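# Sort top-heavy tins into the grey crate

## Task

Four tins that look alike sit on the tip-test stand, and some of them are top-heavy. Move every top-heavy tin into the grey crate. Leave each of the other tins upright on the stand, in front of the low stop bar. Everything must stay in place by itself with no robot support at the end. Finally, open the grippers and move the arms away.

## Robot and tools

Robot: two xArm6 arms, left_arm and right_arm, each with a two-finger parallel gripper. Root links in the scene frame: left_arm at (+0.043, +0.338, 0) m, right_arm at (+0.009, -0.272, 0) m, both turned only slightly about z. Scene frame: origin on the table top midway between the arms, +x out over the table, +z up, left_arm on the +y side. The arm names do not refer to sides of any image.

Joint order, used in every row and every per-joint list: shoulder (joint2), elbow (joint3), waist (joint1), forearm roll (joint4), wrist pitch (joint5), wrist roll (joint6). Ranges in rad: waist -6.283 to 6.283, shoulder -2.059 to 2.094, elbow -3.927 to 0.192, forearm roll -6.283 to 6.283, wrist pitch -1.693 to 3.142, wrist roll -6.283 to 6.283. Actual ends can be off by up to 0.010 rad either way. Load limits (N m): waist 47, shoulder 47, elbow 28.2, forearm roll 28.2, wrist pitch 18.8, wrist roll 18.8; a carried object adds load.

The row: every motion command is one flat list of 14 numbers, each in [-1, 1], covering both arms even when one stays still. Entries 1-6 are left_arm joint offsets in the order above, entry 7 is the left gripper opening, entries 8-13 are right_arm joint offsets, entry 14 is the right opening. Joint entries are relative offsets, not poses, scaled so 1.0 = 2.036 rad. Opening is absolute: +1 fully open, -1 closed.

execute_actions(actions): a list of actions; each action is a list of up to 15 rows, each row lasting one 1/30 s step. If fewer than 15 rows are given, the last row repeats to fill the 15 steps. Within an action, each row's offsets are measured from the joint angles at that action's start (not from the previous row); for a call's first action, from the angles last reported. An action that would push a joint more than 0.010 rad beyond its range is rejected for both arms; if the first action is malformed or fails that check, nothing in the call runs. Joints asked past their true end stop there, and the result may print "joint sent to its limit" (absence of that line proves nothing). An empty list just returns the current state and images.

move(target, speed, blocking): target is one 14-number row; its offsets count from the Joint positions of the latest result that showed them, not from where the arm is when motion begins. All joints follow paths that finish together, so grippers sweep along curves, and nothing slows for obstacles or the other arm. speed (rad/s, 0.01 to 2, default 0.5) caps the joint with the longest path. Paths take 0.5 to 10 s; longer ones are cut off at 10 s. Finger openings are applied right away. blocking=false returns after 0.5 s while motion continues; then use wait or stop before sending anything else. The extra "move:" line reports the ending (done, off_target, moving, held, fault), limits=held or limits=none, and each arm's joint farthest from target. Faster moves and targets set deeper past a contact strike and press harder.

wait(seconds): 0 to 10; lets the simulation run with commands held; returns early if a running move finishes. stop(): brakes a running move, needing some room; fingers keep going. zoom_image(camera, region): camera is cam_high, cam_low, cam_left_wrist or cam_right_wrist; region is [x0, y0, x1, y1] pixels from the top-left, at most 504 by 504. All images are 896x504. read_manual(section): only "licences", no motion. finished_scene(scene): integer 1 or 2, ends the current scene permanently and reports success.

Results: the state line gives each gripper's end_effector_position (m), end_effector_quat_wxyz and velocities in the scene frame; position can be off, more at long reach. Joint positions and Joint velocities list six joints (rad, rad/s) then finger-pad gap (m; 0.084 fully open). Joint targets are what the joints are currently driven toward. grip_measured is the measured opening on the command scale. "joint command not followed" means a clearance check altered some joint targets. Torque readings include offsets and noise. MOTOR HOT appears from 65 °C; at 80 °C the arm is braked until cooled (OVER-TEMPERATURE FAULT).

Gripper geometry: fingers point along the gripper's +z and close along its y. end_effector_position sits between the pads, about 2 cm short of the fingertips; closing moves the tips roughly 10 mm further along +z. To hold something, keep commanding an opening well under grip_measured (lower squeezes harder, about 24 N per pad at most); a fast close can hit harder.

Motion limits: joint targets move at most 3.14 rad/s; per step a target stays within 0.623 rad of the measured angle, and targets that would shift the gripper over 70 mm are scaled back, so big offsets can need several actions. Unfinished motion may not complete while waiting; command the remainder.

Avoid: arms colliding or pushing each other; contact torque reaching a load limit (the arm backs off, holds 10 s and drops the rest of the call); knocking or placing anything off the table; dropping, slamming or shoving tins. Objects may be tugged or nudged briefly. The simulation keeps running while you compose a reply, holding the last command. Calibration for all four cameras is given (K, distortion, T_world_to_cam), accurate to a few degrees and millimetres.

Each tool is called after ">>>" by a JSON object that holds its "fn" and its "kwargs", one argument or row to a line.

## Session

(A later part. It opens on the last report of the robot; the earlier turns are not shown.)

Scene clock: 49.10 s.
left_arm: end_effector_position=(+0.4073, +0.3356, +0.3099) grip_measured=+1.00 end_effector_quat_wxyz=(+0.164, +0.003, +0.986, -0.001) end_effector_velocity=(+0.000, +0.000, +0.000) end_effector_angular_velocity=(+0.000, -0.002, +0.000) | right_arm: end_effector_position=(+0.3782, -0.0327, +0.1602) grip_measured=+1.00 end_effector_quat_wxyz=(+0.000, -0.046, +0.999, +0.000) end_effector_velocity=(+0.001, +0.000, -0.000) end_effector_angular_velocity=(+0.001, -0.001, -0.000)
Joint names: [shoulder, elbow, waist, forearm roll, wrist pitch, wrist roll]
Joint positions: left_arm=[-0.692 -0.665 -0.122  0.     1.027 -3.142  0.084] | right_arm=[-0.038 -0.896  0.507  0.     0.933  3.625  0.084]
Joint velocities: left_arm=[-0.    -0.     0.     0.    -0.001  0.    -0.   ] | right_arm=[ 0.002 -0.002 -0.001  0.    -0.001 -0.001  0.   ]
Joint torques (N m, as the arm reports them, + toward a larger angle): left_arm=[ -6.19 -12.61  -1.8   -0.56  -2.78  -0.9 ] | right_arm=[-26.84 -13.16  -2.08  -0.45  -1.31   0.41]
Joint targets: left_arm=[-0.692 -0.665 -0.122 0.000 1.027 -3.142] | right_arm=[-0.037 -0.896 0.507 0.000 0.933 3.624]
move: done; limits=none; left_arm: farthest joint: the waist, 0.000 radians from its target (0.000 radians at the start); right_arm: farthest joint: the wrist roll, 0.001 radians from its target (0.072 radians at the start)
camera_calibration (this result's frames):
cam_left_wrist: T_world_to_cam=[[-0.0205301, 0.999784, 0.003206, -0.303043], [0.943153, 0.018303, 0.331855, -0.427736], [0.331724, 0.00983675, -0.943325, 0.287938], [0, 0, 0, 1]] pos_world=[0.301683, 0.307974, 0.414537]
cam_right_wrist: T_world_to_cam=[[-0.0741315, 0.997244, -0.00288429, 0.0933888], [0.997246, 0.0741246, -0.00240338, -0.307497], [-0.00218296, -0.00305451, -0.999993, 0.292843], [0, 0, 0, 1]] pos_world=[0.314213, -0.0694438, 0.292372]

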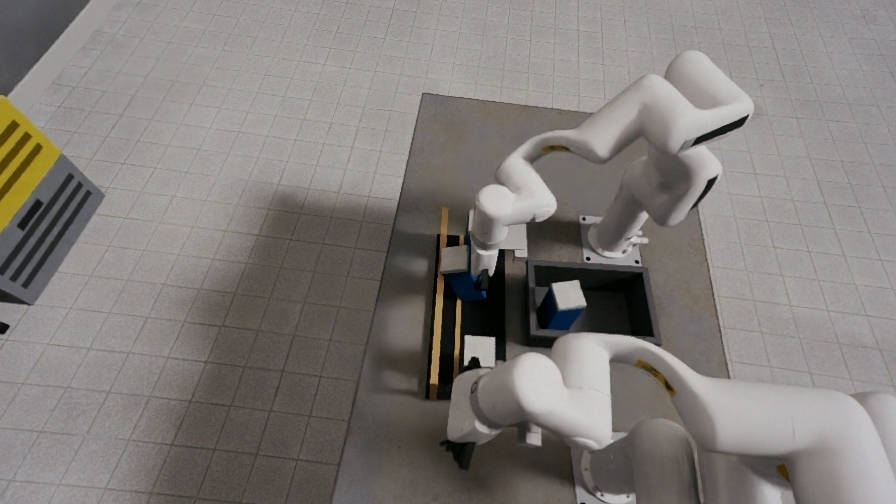

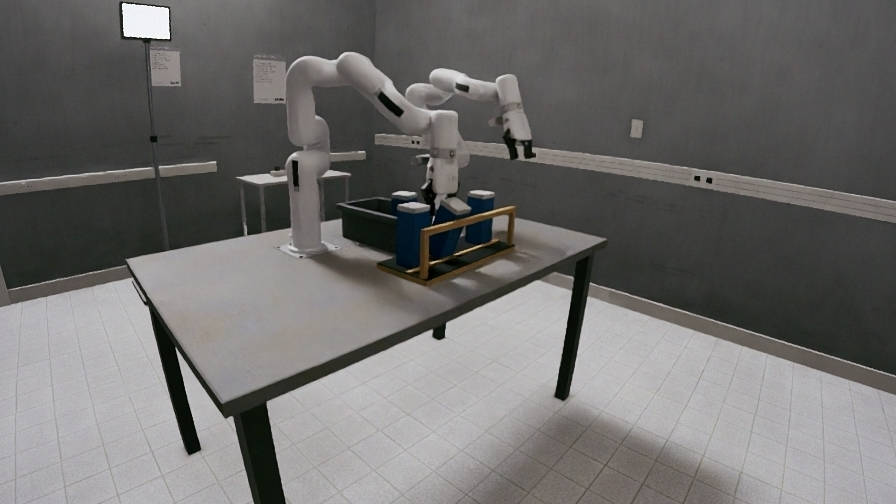

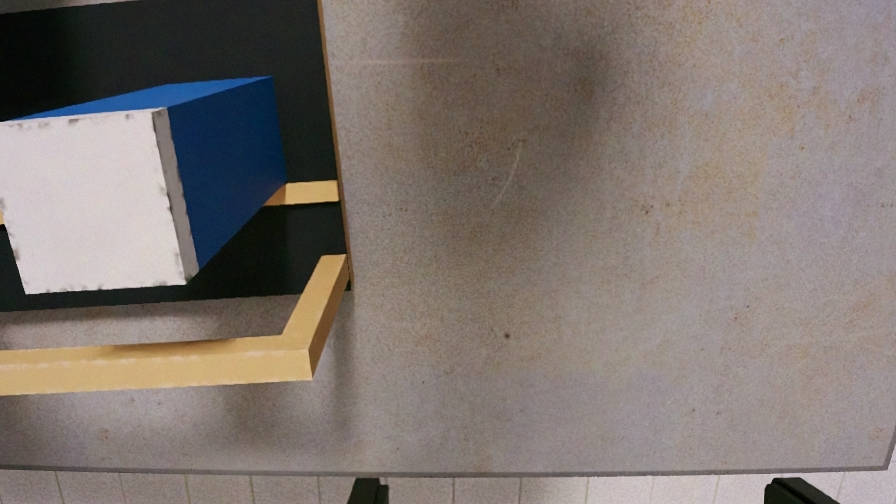

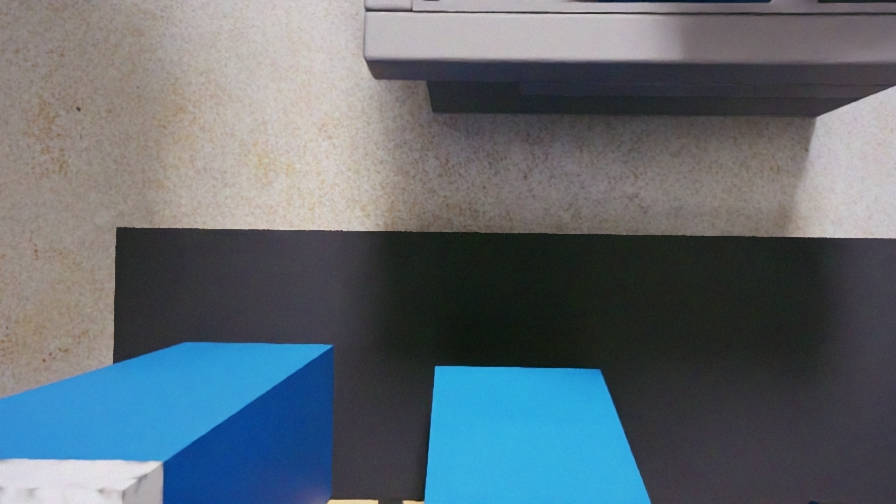

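>>> {"fn": "move", "kwargs": {
  "target": [0,0,0,0,0,0,1,0.0847,-0.1016,-0.0332,0,0.0173,-0.0335,1],
  "speed": 0.2
}}

>>> {"fn": "move", "kwargs": {
  "target": [0,0,0,0,0,0,1,0,0,0,0,0,0,-0.2]
}}

Scene clock: 51.30 s.
left_arm: end_effector_position=(+0.4073, +0.3356, +0.3099) grip_measured=+1.00 end_effector_quat_wxyz=(+0.164, +0.003, +0.986, -0.001) end_effector_velocity=(-0.000, +0.000, +0.000) end_effector_angular_velocity=(+0.000, -0.001, -0.000) | right_arm: end_effector_position=(+0.4397, -0.0324, +0.1598) grip_measured=+1.00 end_effector_quat_wxyz=(-0.000, -0.047, +0.999, -0.000) end_effector_velocity=(+0.000, +0.000, -0.001) end_effector_angular_velocity=(-0.000, +0.002, +0.000)
Joint names: [shoulder, elbow, waist, forearm roll, wrist pitch, wrist roll]
Joint positions: left_arm=[-0.692 -0.665 -0.122  0.     1.027 -3.142  0.084] | right_arm=[ 0.135 -1.102  0.439  0.     0.968  3.556  0.084]
Joint velocities: left_arm=[-0.001  0.    -0.     0.     0.     0.    -0.   ] | right_arm=[ 0.003 -0.002 -0.     0.001  0.001 -0.001 -0.   ]
Joint torques (N m, as the arm reports them, + toward a larger angle): left_arm=[ -6.21 -12.52  -1.55  -0.51  -2.79  -0.76] | right_arm=[-31.4  -13.25  -2.11  -0.55  -1.24   0.44]
Joint targets: left_arm=[-0.692 -0.665 -0.122 0.000 1.027 -3.142] | right_arm=[0.135 -1.102 0.439 0.000 0.968 3.556]
move: done; limits=none; left_arm: farthest joint: the waist, 0.000 radians from its target (0.000 radians at the start); right_arm: farthest joint: the elbow, 0.001 radians from its target (0.207 radians at the start)
camera_calibration (this result's frames):
cam_left_wrist: T_world_to_cam=[[-0.0205301, 0.999784, 0.00320598, -0.303043], [0.943153, 0.018303, 0.331855, -0.427736], [0.331724, 0.00983674, -0.943325, 0.287938], [0, 0, 0, 1]] pos_world=[0.301683, 0.307974, 0.414537]
cam_right_wrist: T_world_to_cam=[[-0.074826, 0.997191, -0.00323583, 0.0979981], [0.997193, 0.0748161, -0.0030905, -0.368703], [-0.00283972, -0.00345799, -0.99999, 0.292783], [0, 0, 0, 1]] pos_world=[0.375832, -0.0691255, 0.291958]

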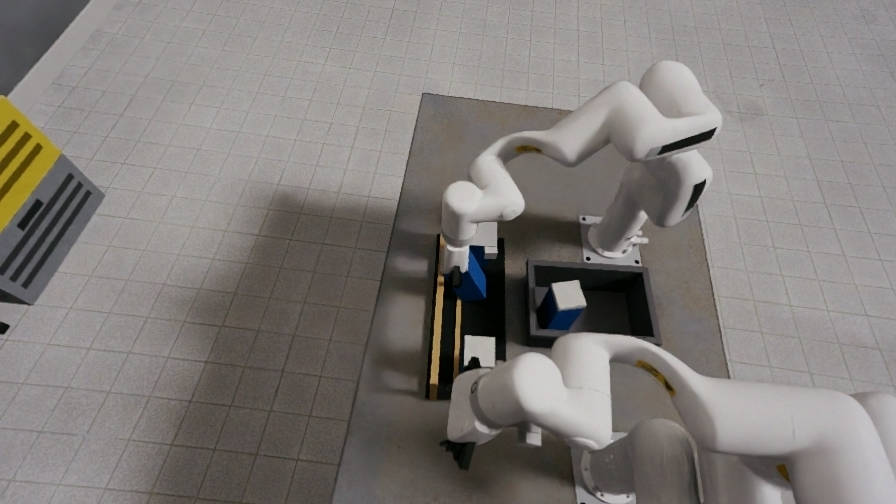

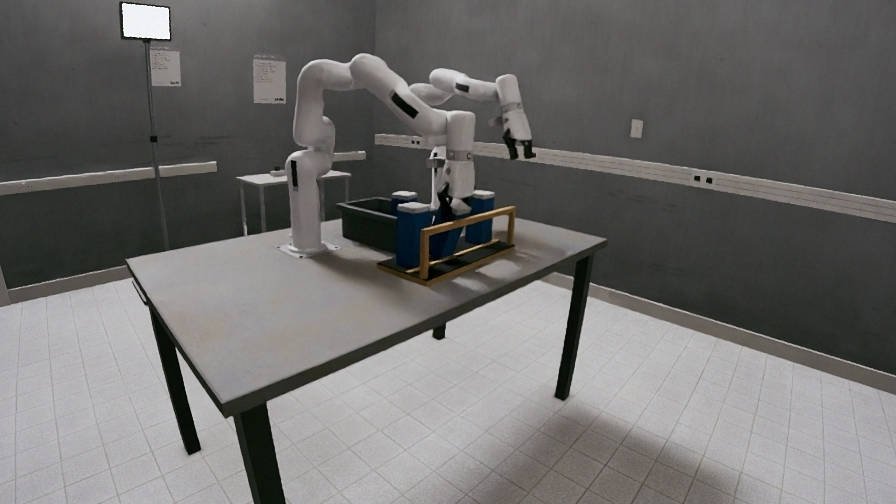

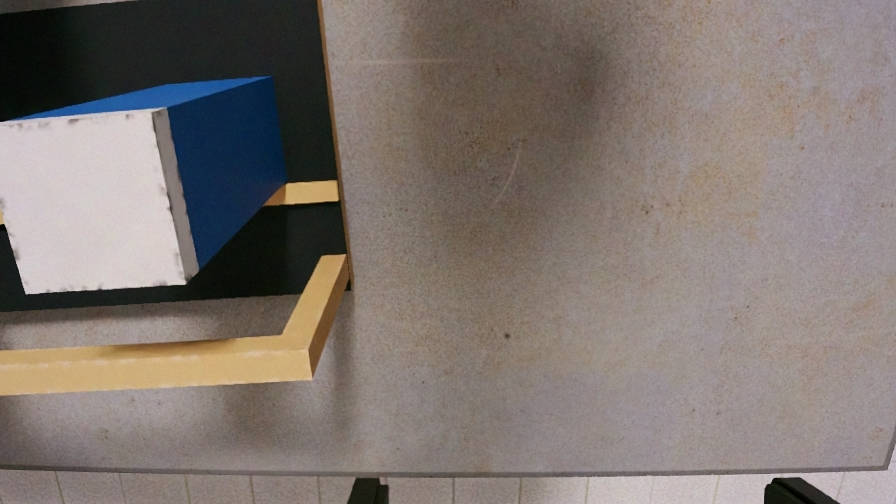

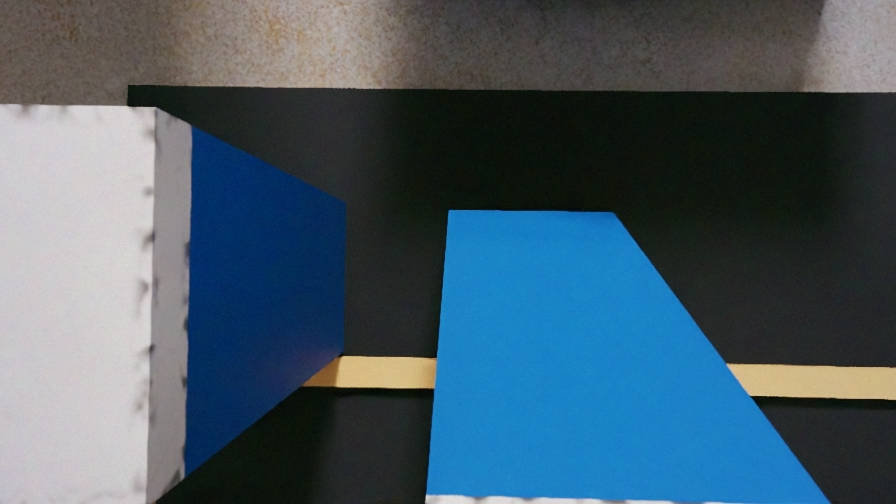

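Scene clock: 51.80 s.
left_arm: end_effector_position=(+0.4073, +0.3356, +0.3099) grip_measured=+1.00 end_effector_quat_wxyz=(+0.164, +0.003, +0.986, -0.001) end_effector_velocity=(+0.000, +0.000, +0.000) end_effector_angular_velocity=(+0.001, -0.001, +0.000) | right_arm: end_effector_position=(+0.4398, -0.0325, +0.1599) grip_measured=+0.49 end_effector_quat_wxyz=(+0.000, -0.047, +0.999, +0.000) end_effector_velocity=(+0.000, +0.000, -0.000) end_effector_angular_velocity=(+0.000, -0.000, -0.001)
Joint names: [shoulder, elbow, waist, forearm roll, wrist pitch, wrist roll]
Joint positions: left_arm=[-0.692 -0.665 -0.122  0.     1.027 -3.142  0.084] | right_arm=[ 0.134 -1.102  0.439  0.     0.968  3.556  0.064]
Joint velocities: left_arm=[-0.    -0.001  0.001  0.001 -0.     0.    -0.   ] | right_arm=[ 0.    -0.     0.     0.    -0.     0.001  0.   ]
Joint torques (N m, as the arm reports them, + toward a larger angle): left_arm=[ -6.27 -12.62  -1.53  -0.47  -2.78  -0.77] | right_arm=[-30.45 -12.96  -1.49  -0.02  -1.28   0.35]
Joint targets: left_arm=[-0.692 -0.665 -0.122 0.000 1.027 -3.142] | right_arm=[0.135 -1.102 0.439 0.000 0.968 3.556]
move: done; limits=none; left_arm: farthest joint: the waist, 0.000 radians from its target (0.000 radians at the start); right_arm: farthest joint: the shoulder, 0.001 radians from its target (0.000 radians at the start)
camera_calibration (this result's frames):
cam_left_wrist: T_world_to_cam=[[-0.0205298, 0.999784, 0.00320614, -0.303044], [0.943153, 0.0183028, 0.331855, -0.427736], [0.331724, 0.0098368, -0.943325, 0.287938], [0, 0, 0, 1]] pos_world=[0.301683, 0.307974, 0.414537]
cam_right_wrist: T_world_to_cam=[[-0.0747409, 0.997198, -0.00318917, 0.097995], [0.9972, 0.0747321, -0.00281785, -0.368842], [-0.00257162, -0.00339085, -0.999991, 0.292791], [0, 0, 0, 1]] pos_world=[0.375887, -0.0691632, 0.292061]

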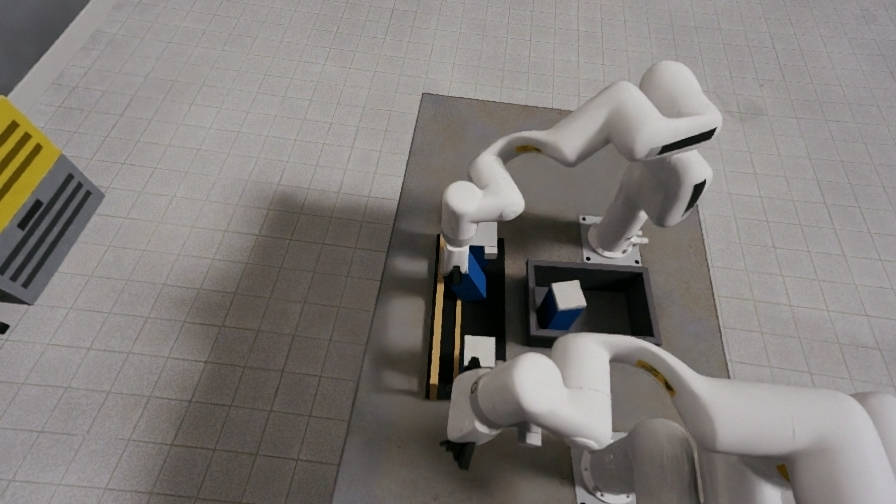

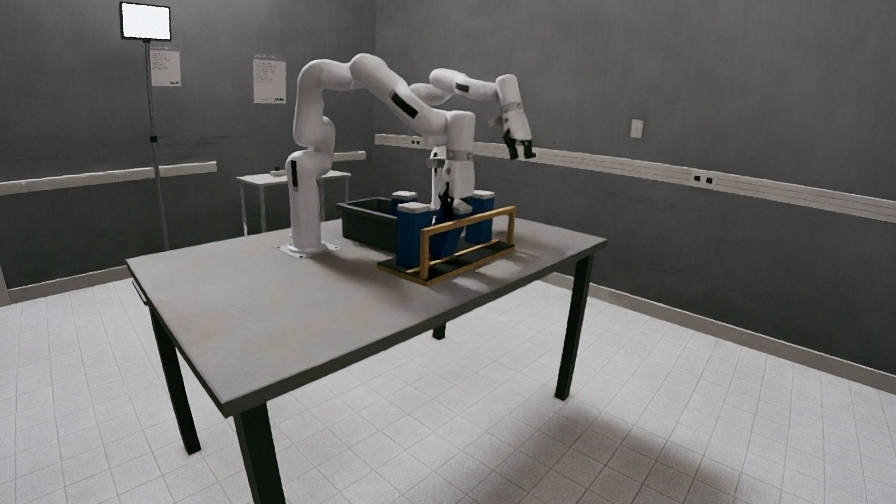

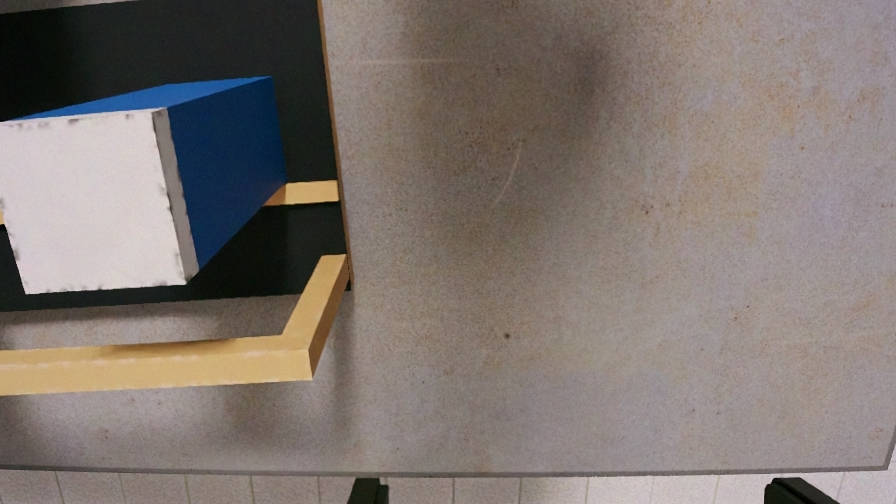

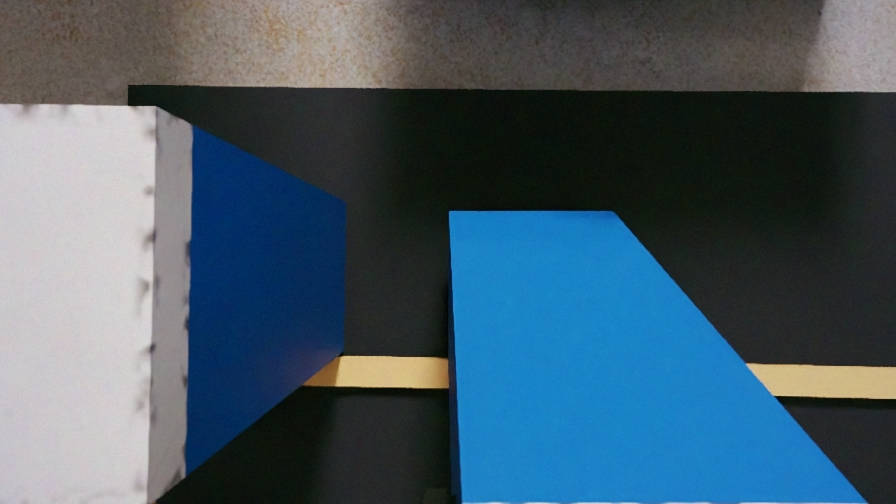

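>>> {"fn": "move", "kwargs": {
  "target": [0,0,0,0,0,0,1,-0.0343,-0.2424,0,0,0.2768,0,-0.2],
  "speed": 0.45
}}

>>> {"fn": "move", "kwargs": {
  "target": [0,0,0,0,0,0,1,-0.2112,0.2033,0.4553,0,0.2044,1.0,-0.2],
  "speed": 0.9
}}

>>> {"fn": "move", "kwargs": {
  "target": [0,0,0,0,0,0,1,0,0,0,0,0,0.333,-0.2],
  "speed": 0.9
}}

>>> {"fn": "zoom_image", "kwargs": {
  "camera": "cam_low",
  "region": [240, 40, 560, 300]
}}

Scene clock: 55.73 s.
left_arm: end_effector_position=(+0.4073, +0.3356, +0.3099) grip_measured=+1.00 end_effector_quat_wxyz=(+0.164, +0.003, +0.986, -0.001) end_effector_velocity=(-0.000, -0.000, -0.000) end_effector_angular_velocity=(-0.000, +0.001, +0.000) | right_arm: end_effector_position=(+0.4396, -0.0326, +0.3596) grip_measured=+0.49 end_effector_quat_wxyz=(-0.000, -0.047, +0.999, -0.000) end_effector_velocity=(+0.000, +0.000, +0.002) end_effector_angular_velocity=(+0.002, -0.003, -0.001)
Joint names: [shoulder, elbow, waist, forearm roll, wrist pitch, wrist roll]
Joint positions: left_arm=[-0.692 -0.665 -0.122  0.     1.027 -3.142  0.084] | right_arm=[ 0.065 -1.595  0.439  0.     1.531  3.556  0.064]
Joint velocities: left_arm=[-0.001  0.001  0.    -0.    -0.    -0.    -0.   ] | right_arm=[-0.002 -0.002  0.    -0.     0.     0.001 -0.   ]
Joint torques (N m, as the arm reports them, + toward a larger angle): left_arm=[ -6.14 -12.55  -1.62  -0.7   -2.64  -0.81] | right_arm=[-32.19 -14.88  -2.25  -0.57  -1.43   0.49]
Joint targets: left_arm=[-0.692 -0.665 -0.122 0.000 1.027 -3.142] | right_arm=[0.065 -1.596 0.439 0.000 1.531 3.556]
move: done; limits=none; left_arm: farthest joint: the waist, 0.000 radians from its target (0.000 radians at the start); right_arm: farthest joint: the shoulder, 0.001 radians from its target (0.070 radians at the start)
camera_calibration (this result's frames):
cam_left_wrist: T_world_to_cam=[[-0.0205296, 0.999784, 0.00320623, -0.303044], [0.943153, 0.0183025, 0.331855, -0.427736], [0.331725, 0.0098368, -0.943325, 0.287938], [0, 0, 0, 1]] pos_world=[0.301683, 0.307974, 0.414537]
cam_right_wrist: T_world_to_cam=[[-0.0747457, 0.997197, -0.00344047, 0.098803], [0.997198, 0.0747342, -0.0033687, -0.367906], [-0.00310214, -0.00368263, -0.999988, 0.492685], [0, 0, 0, 1]] pos_world=[0.375789, -0.0692165, 0.49178]

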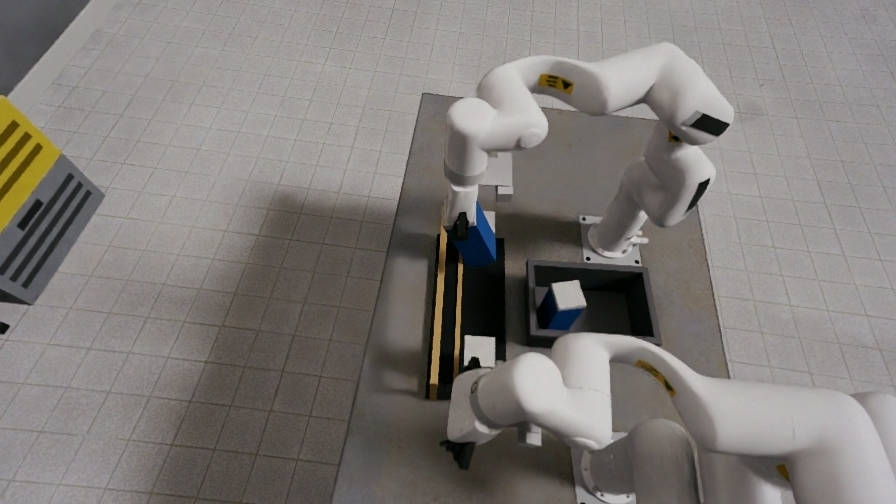

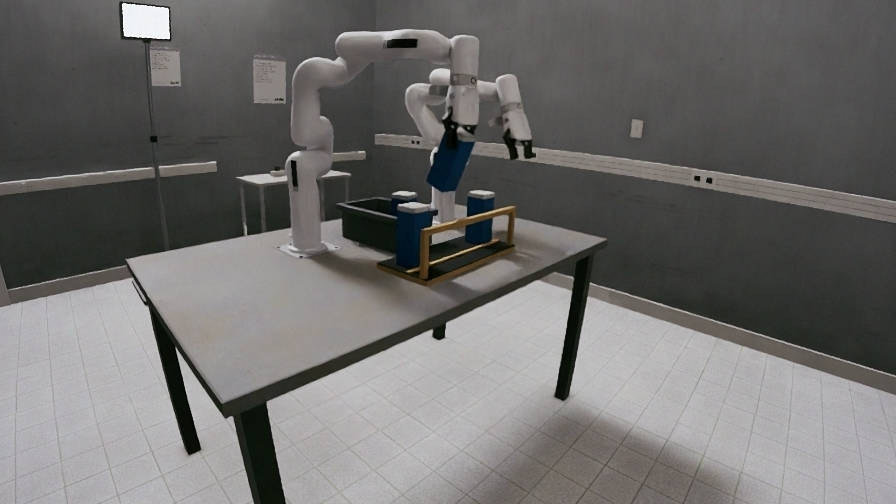

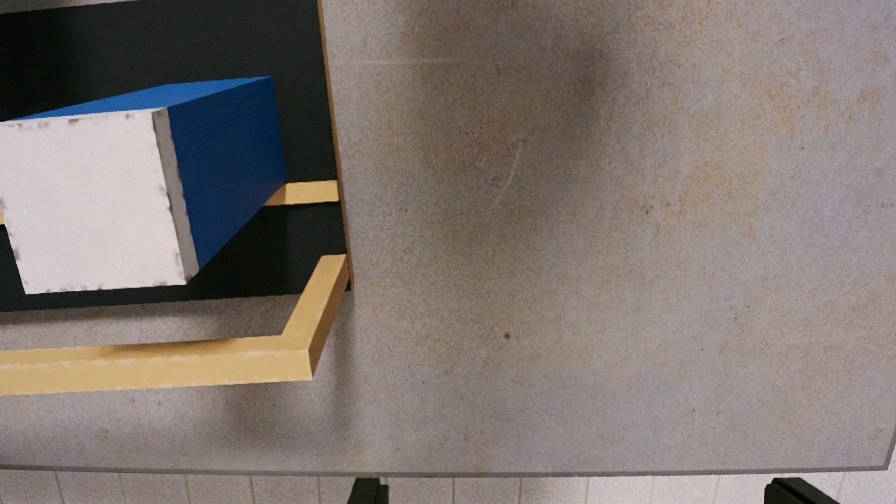

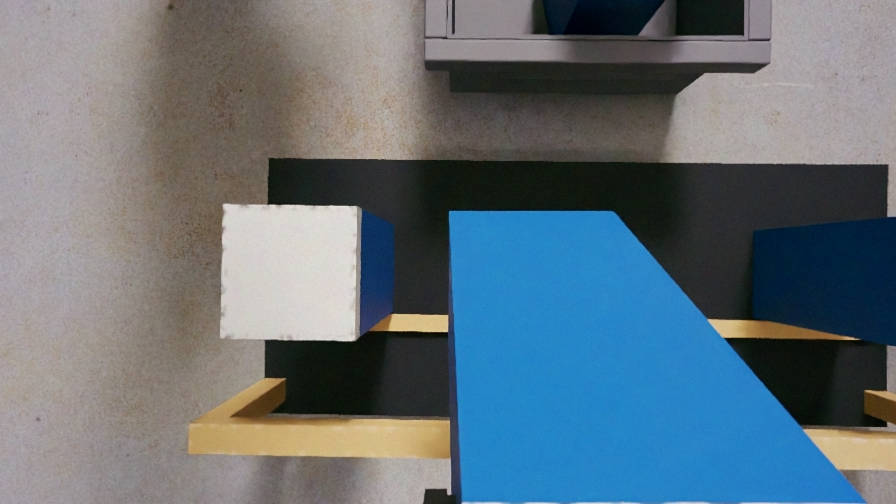

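Scene clock: 58.73 s.
left_arm: end_effector_position=(+0.4073, +0.3356, +0.3099) grip_measured=+1.00 end_effector_quat_wxyz=(+0.164, +0.003, +0.986, -0.001) end_effector_velocity=(+0.000, +0.000, +0.000) end_effector_angular_velocity=(-0.000, -0.001, +0.000) | right_arm: end_effector_position=(+0.0449, -0.0102, +0.3598) grip_measured=+0.49 end_effector_quat_wxyz=(+0.072, +0.477, +0.856, -0.185) end_effector_velocity=(-0.001, -0.000, +0.000) end_effector_angular_velocity=(-0.001, -0.001, -0.001)
Joint names: [shoulder, elbow, waist, forearm roll, wrist pitch, wrist roll]
Joint positions: left_arm=[-0.692 -0.665 -0.122  0.     1.027 -3.142  0.084] | right_arm=[-0.365 -1.181  1.366 -0.     1.947  5.592  0.064]
Joint velocities: left_arm=[ 0.001 -0.001  0.    -0.001 -0.     0.    -0.   ] | right_arm=[-0.     0.     0.003  0.001  0.001  0.004  0.   ]
Joint torques (N m, as the arm reports them, + toward a larger angle): left_arm=[ -6.38 -12.56  -1.63  -0.64  -2.75  -0.82] | right_arm=[-18.52 -13.82  -2.08  -0.52  -0.51   0.39]
Joint targets: left_arm=[-0.692 -0.665 -0.122 0.000 1.027 -3.142] | right_arm=[-0.365 -1.181 1.366 0.000 1.947 5.592]
move: done; limits=none; left_arm: farthest joint: the waist, 0.000 radians from its target (0.000 radians at the start); right_arm: farthest joint: the waist, 0.000 radians from its target (0.927 radians at the start)
camera_calibration (this result's frames):
cam_left_wrist: T_world_to_cam=[[-0.0205296, 0.999784, 0.00320624, -0.303044], [0.943153, 0.0183025, 0.331855, -0.427736], [0.331725, 0.00983684, -0.943325, 0.287938], [0, 0, 0, 1]] pos_world=[0.301683, 0.307974, 0.414537]
cam_right_wrist: T_world_to_cam=[[0.852516, 0.461212, -0.245966, 0.087212], [0.519569, -0.799156, 0.302321, -0.0733931], [-0.057131, -0.38553, -0.920925, 0.461868], [0, 0, 0, 1]] pos_world=[-0.00982991, 0.0791882, 0.468985]

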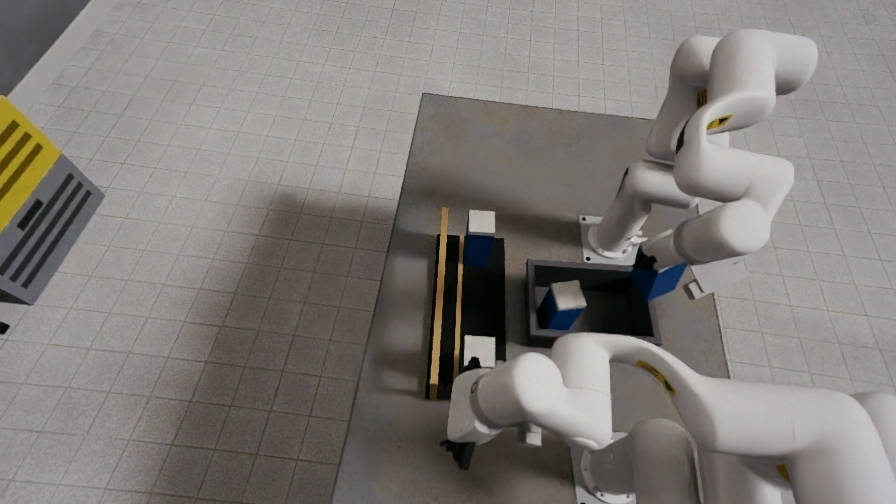

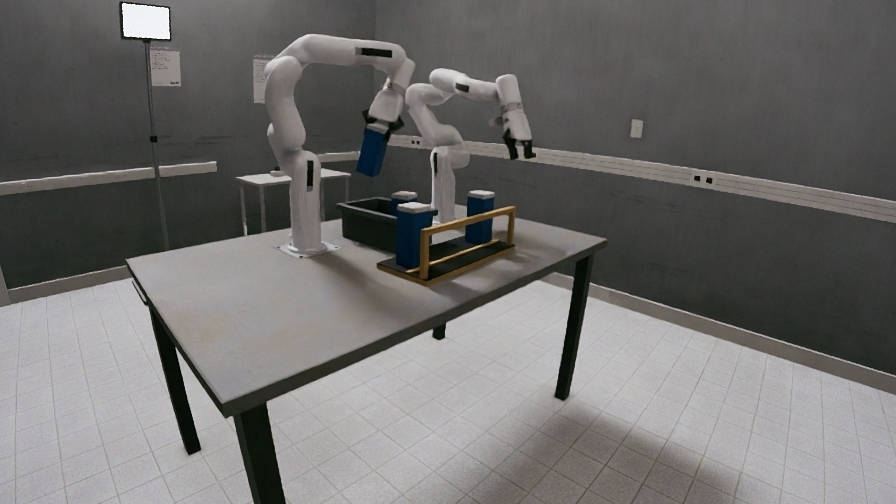

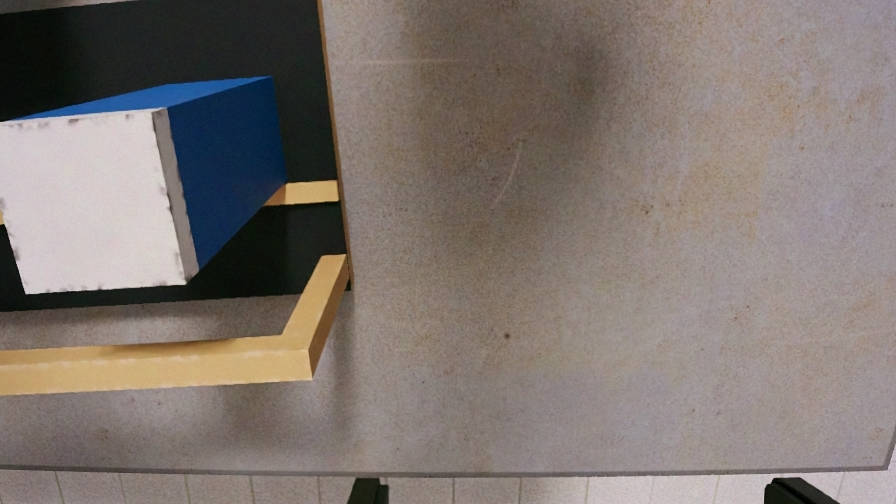

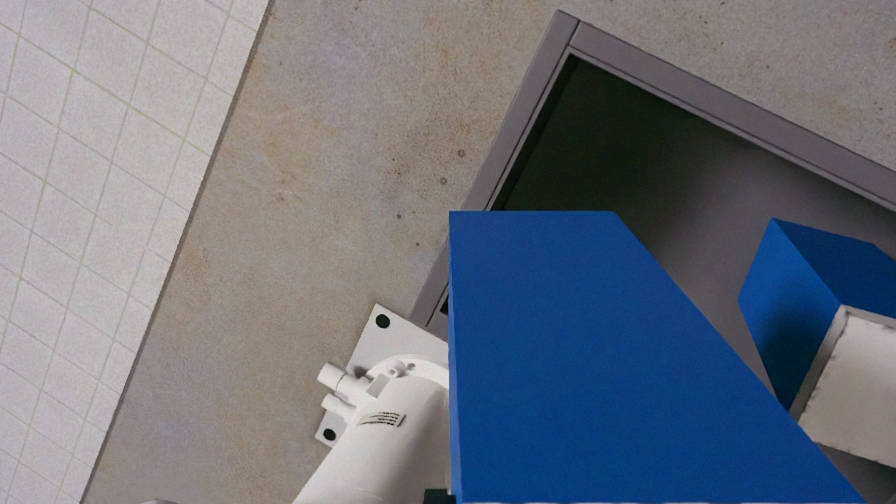

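Scene clock: 60.20 s.
left_arm: end_effector_position=(+0.4073, +0.3356, +0.3099) grip_measured=+1.00 end_effector_quat_wxyz=(+0.164, +0.003, +0.986, -0.001) end_effector_velocity=(-0.000, +0.000, +0.000) end_effector_angular_velocity=(+0.000, -0.000, -0.000) | right_arm: end_effector_position=(+0.0449, -0.0102, +0.3598) grip_measured=+0.49 end_effector_quat_wxyz=(+0.130, +0.734, +0.649, -0.151) end_effector_velocity=(-0.000, +0.000, +0.000) end_effector_angular_velocity=(+0.002, -0.001, -0.002)
Joint names: [shoulder, elbow, waist, forearm roll, wrist pitch, wrist roll]
Joint positions: left_arm=[-0.692 -0.665 -0.122  0.     1.027 -3.142  0.084] | right_arm=[-0.365 -1.181  1.366 -0.     1.947  6.269  0.064]
Joint velocities: left_arm=[-0.001  0.001  0.     0.     0.     0.001 -0.   ] | right_arm=[-0.001 -0.    -0.     0.001 -0.     0.002  0.   ]
Joint torques (N m, as the arm reports them, + toward a larger angle): left_arm=[ -6.31 -12.58  -1.96  -0.62  -2.86  -0.89] | right_arm=[-18.51 -13.9   -2.14  -0.54  -0.61   0.43]
Joint targets: left_arm=[-0.692 -0.665 -0.122 0.000 1.027 -3.142] | right_arm=[-0.365 -1.181 1.366 -0.000 1.947 6.270]
move: done; limits=none; left_arm: farthest joint: the waist, 0.000 radians from its target (0.000 radians at the start); right_arm: farthest joint: the waist, 0.000 radians from its target (0.000 radians at the start)
camera_calibration (this result's frames):
cam_left_wrist: T_world_to_cam=[[-0.0205296, 0.999784, 0.00320631, -0.303044], [0.943153, 0.0183024, 0.331855, -0.427736], [0.331725, 0.00983688, -0.943325, 0.287938], [0, 0, 0, 1]] pos_world=[0.301683, 0.307974, 0.414537]
cam_right_wrist: T_world_to_cam=[[0.98997, -0.141271, -0.00110811, -0.0132114], [-0.12982, -0.912764, 0.387309, -0.0760042], [-0.055727, -0.383281, -0.921949, 0.462197], [0, 0, 0, 1]] pos_world=[0.0289689, 0.105911, 0.455544]

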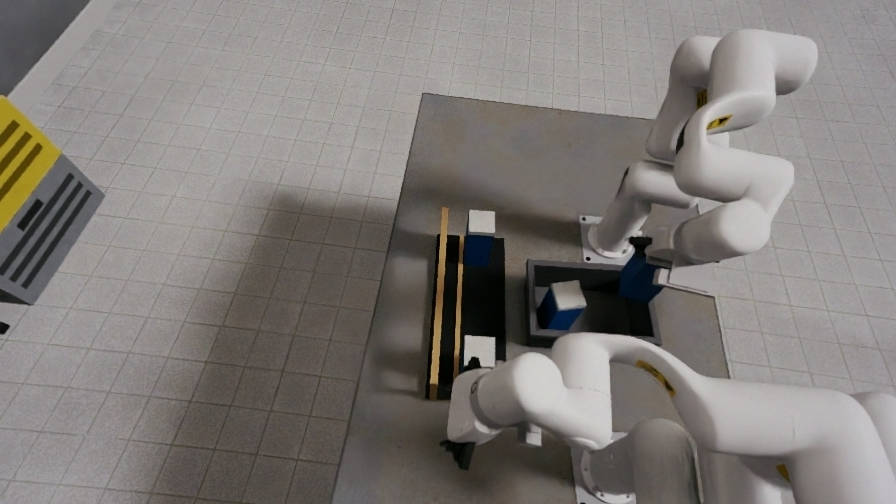

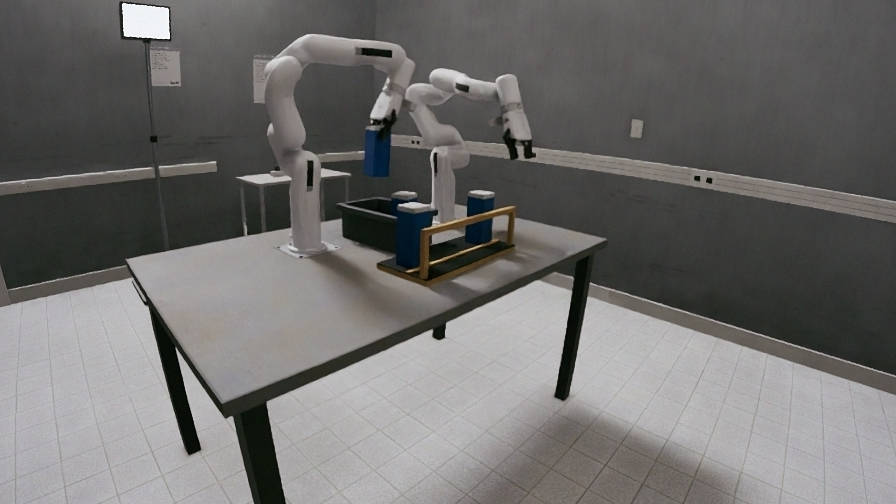

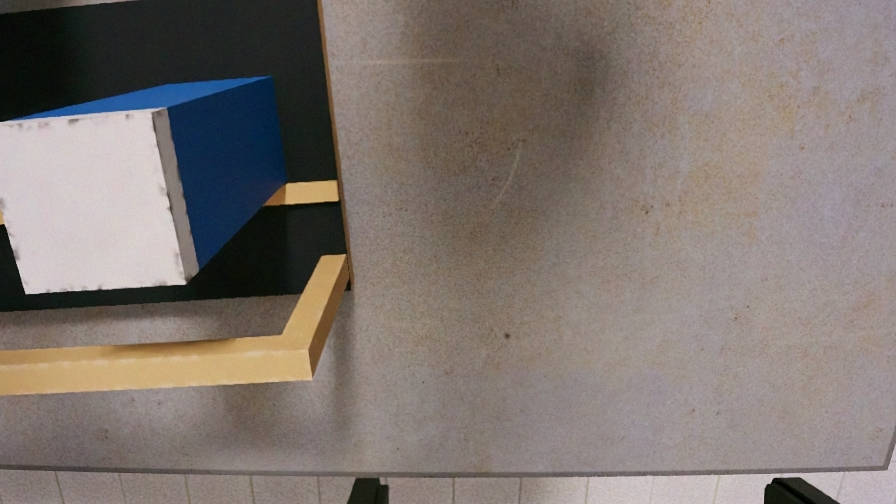

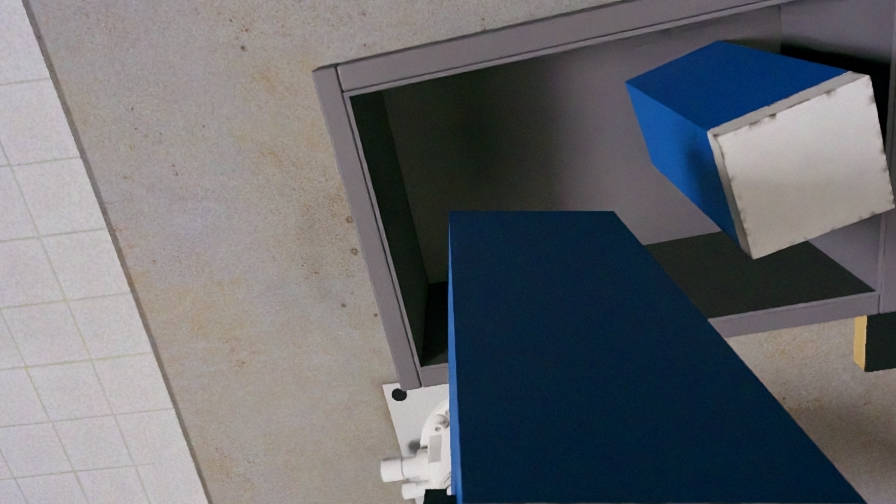

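Region (240, 40, 560, 300) of cam_low's 896x504 image, scaled by 1.575, with more detail than that image has; it fills the top 410 rows of this view, and the rest is white.

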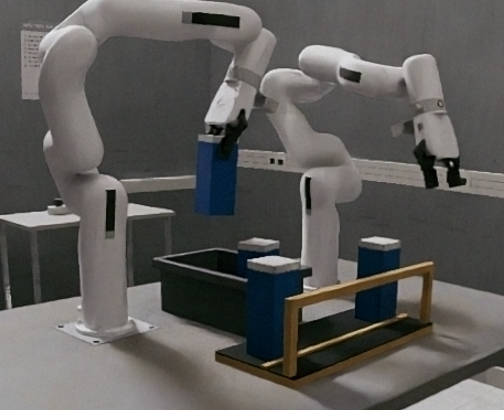

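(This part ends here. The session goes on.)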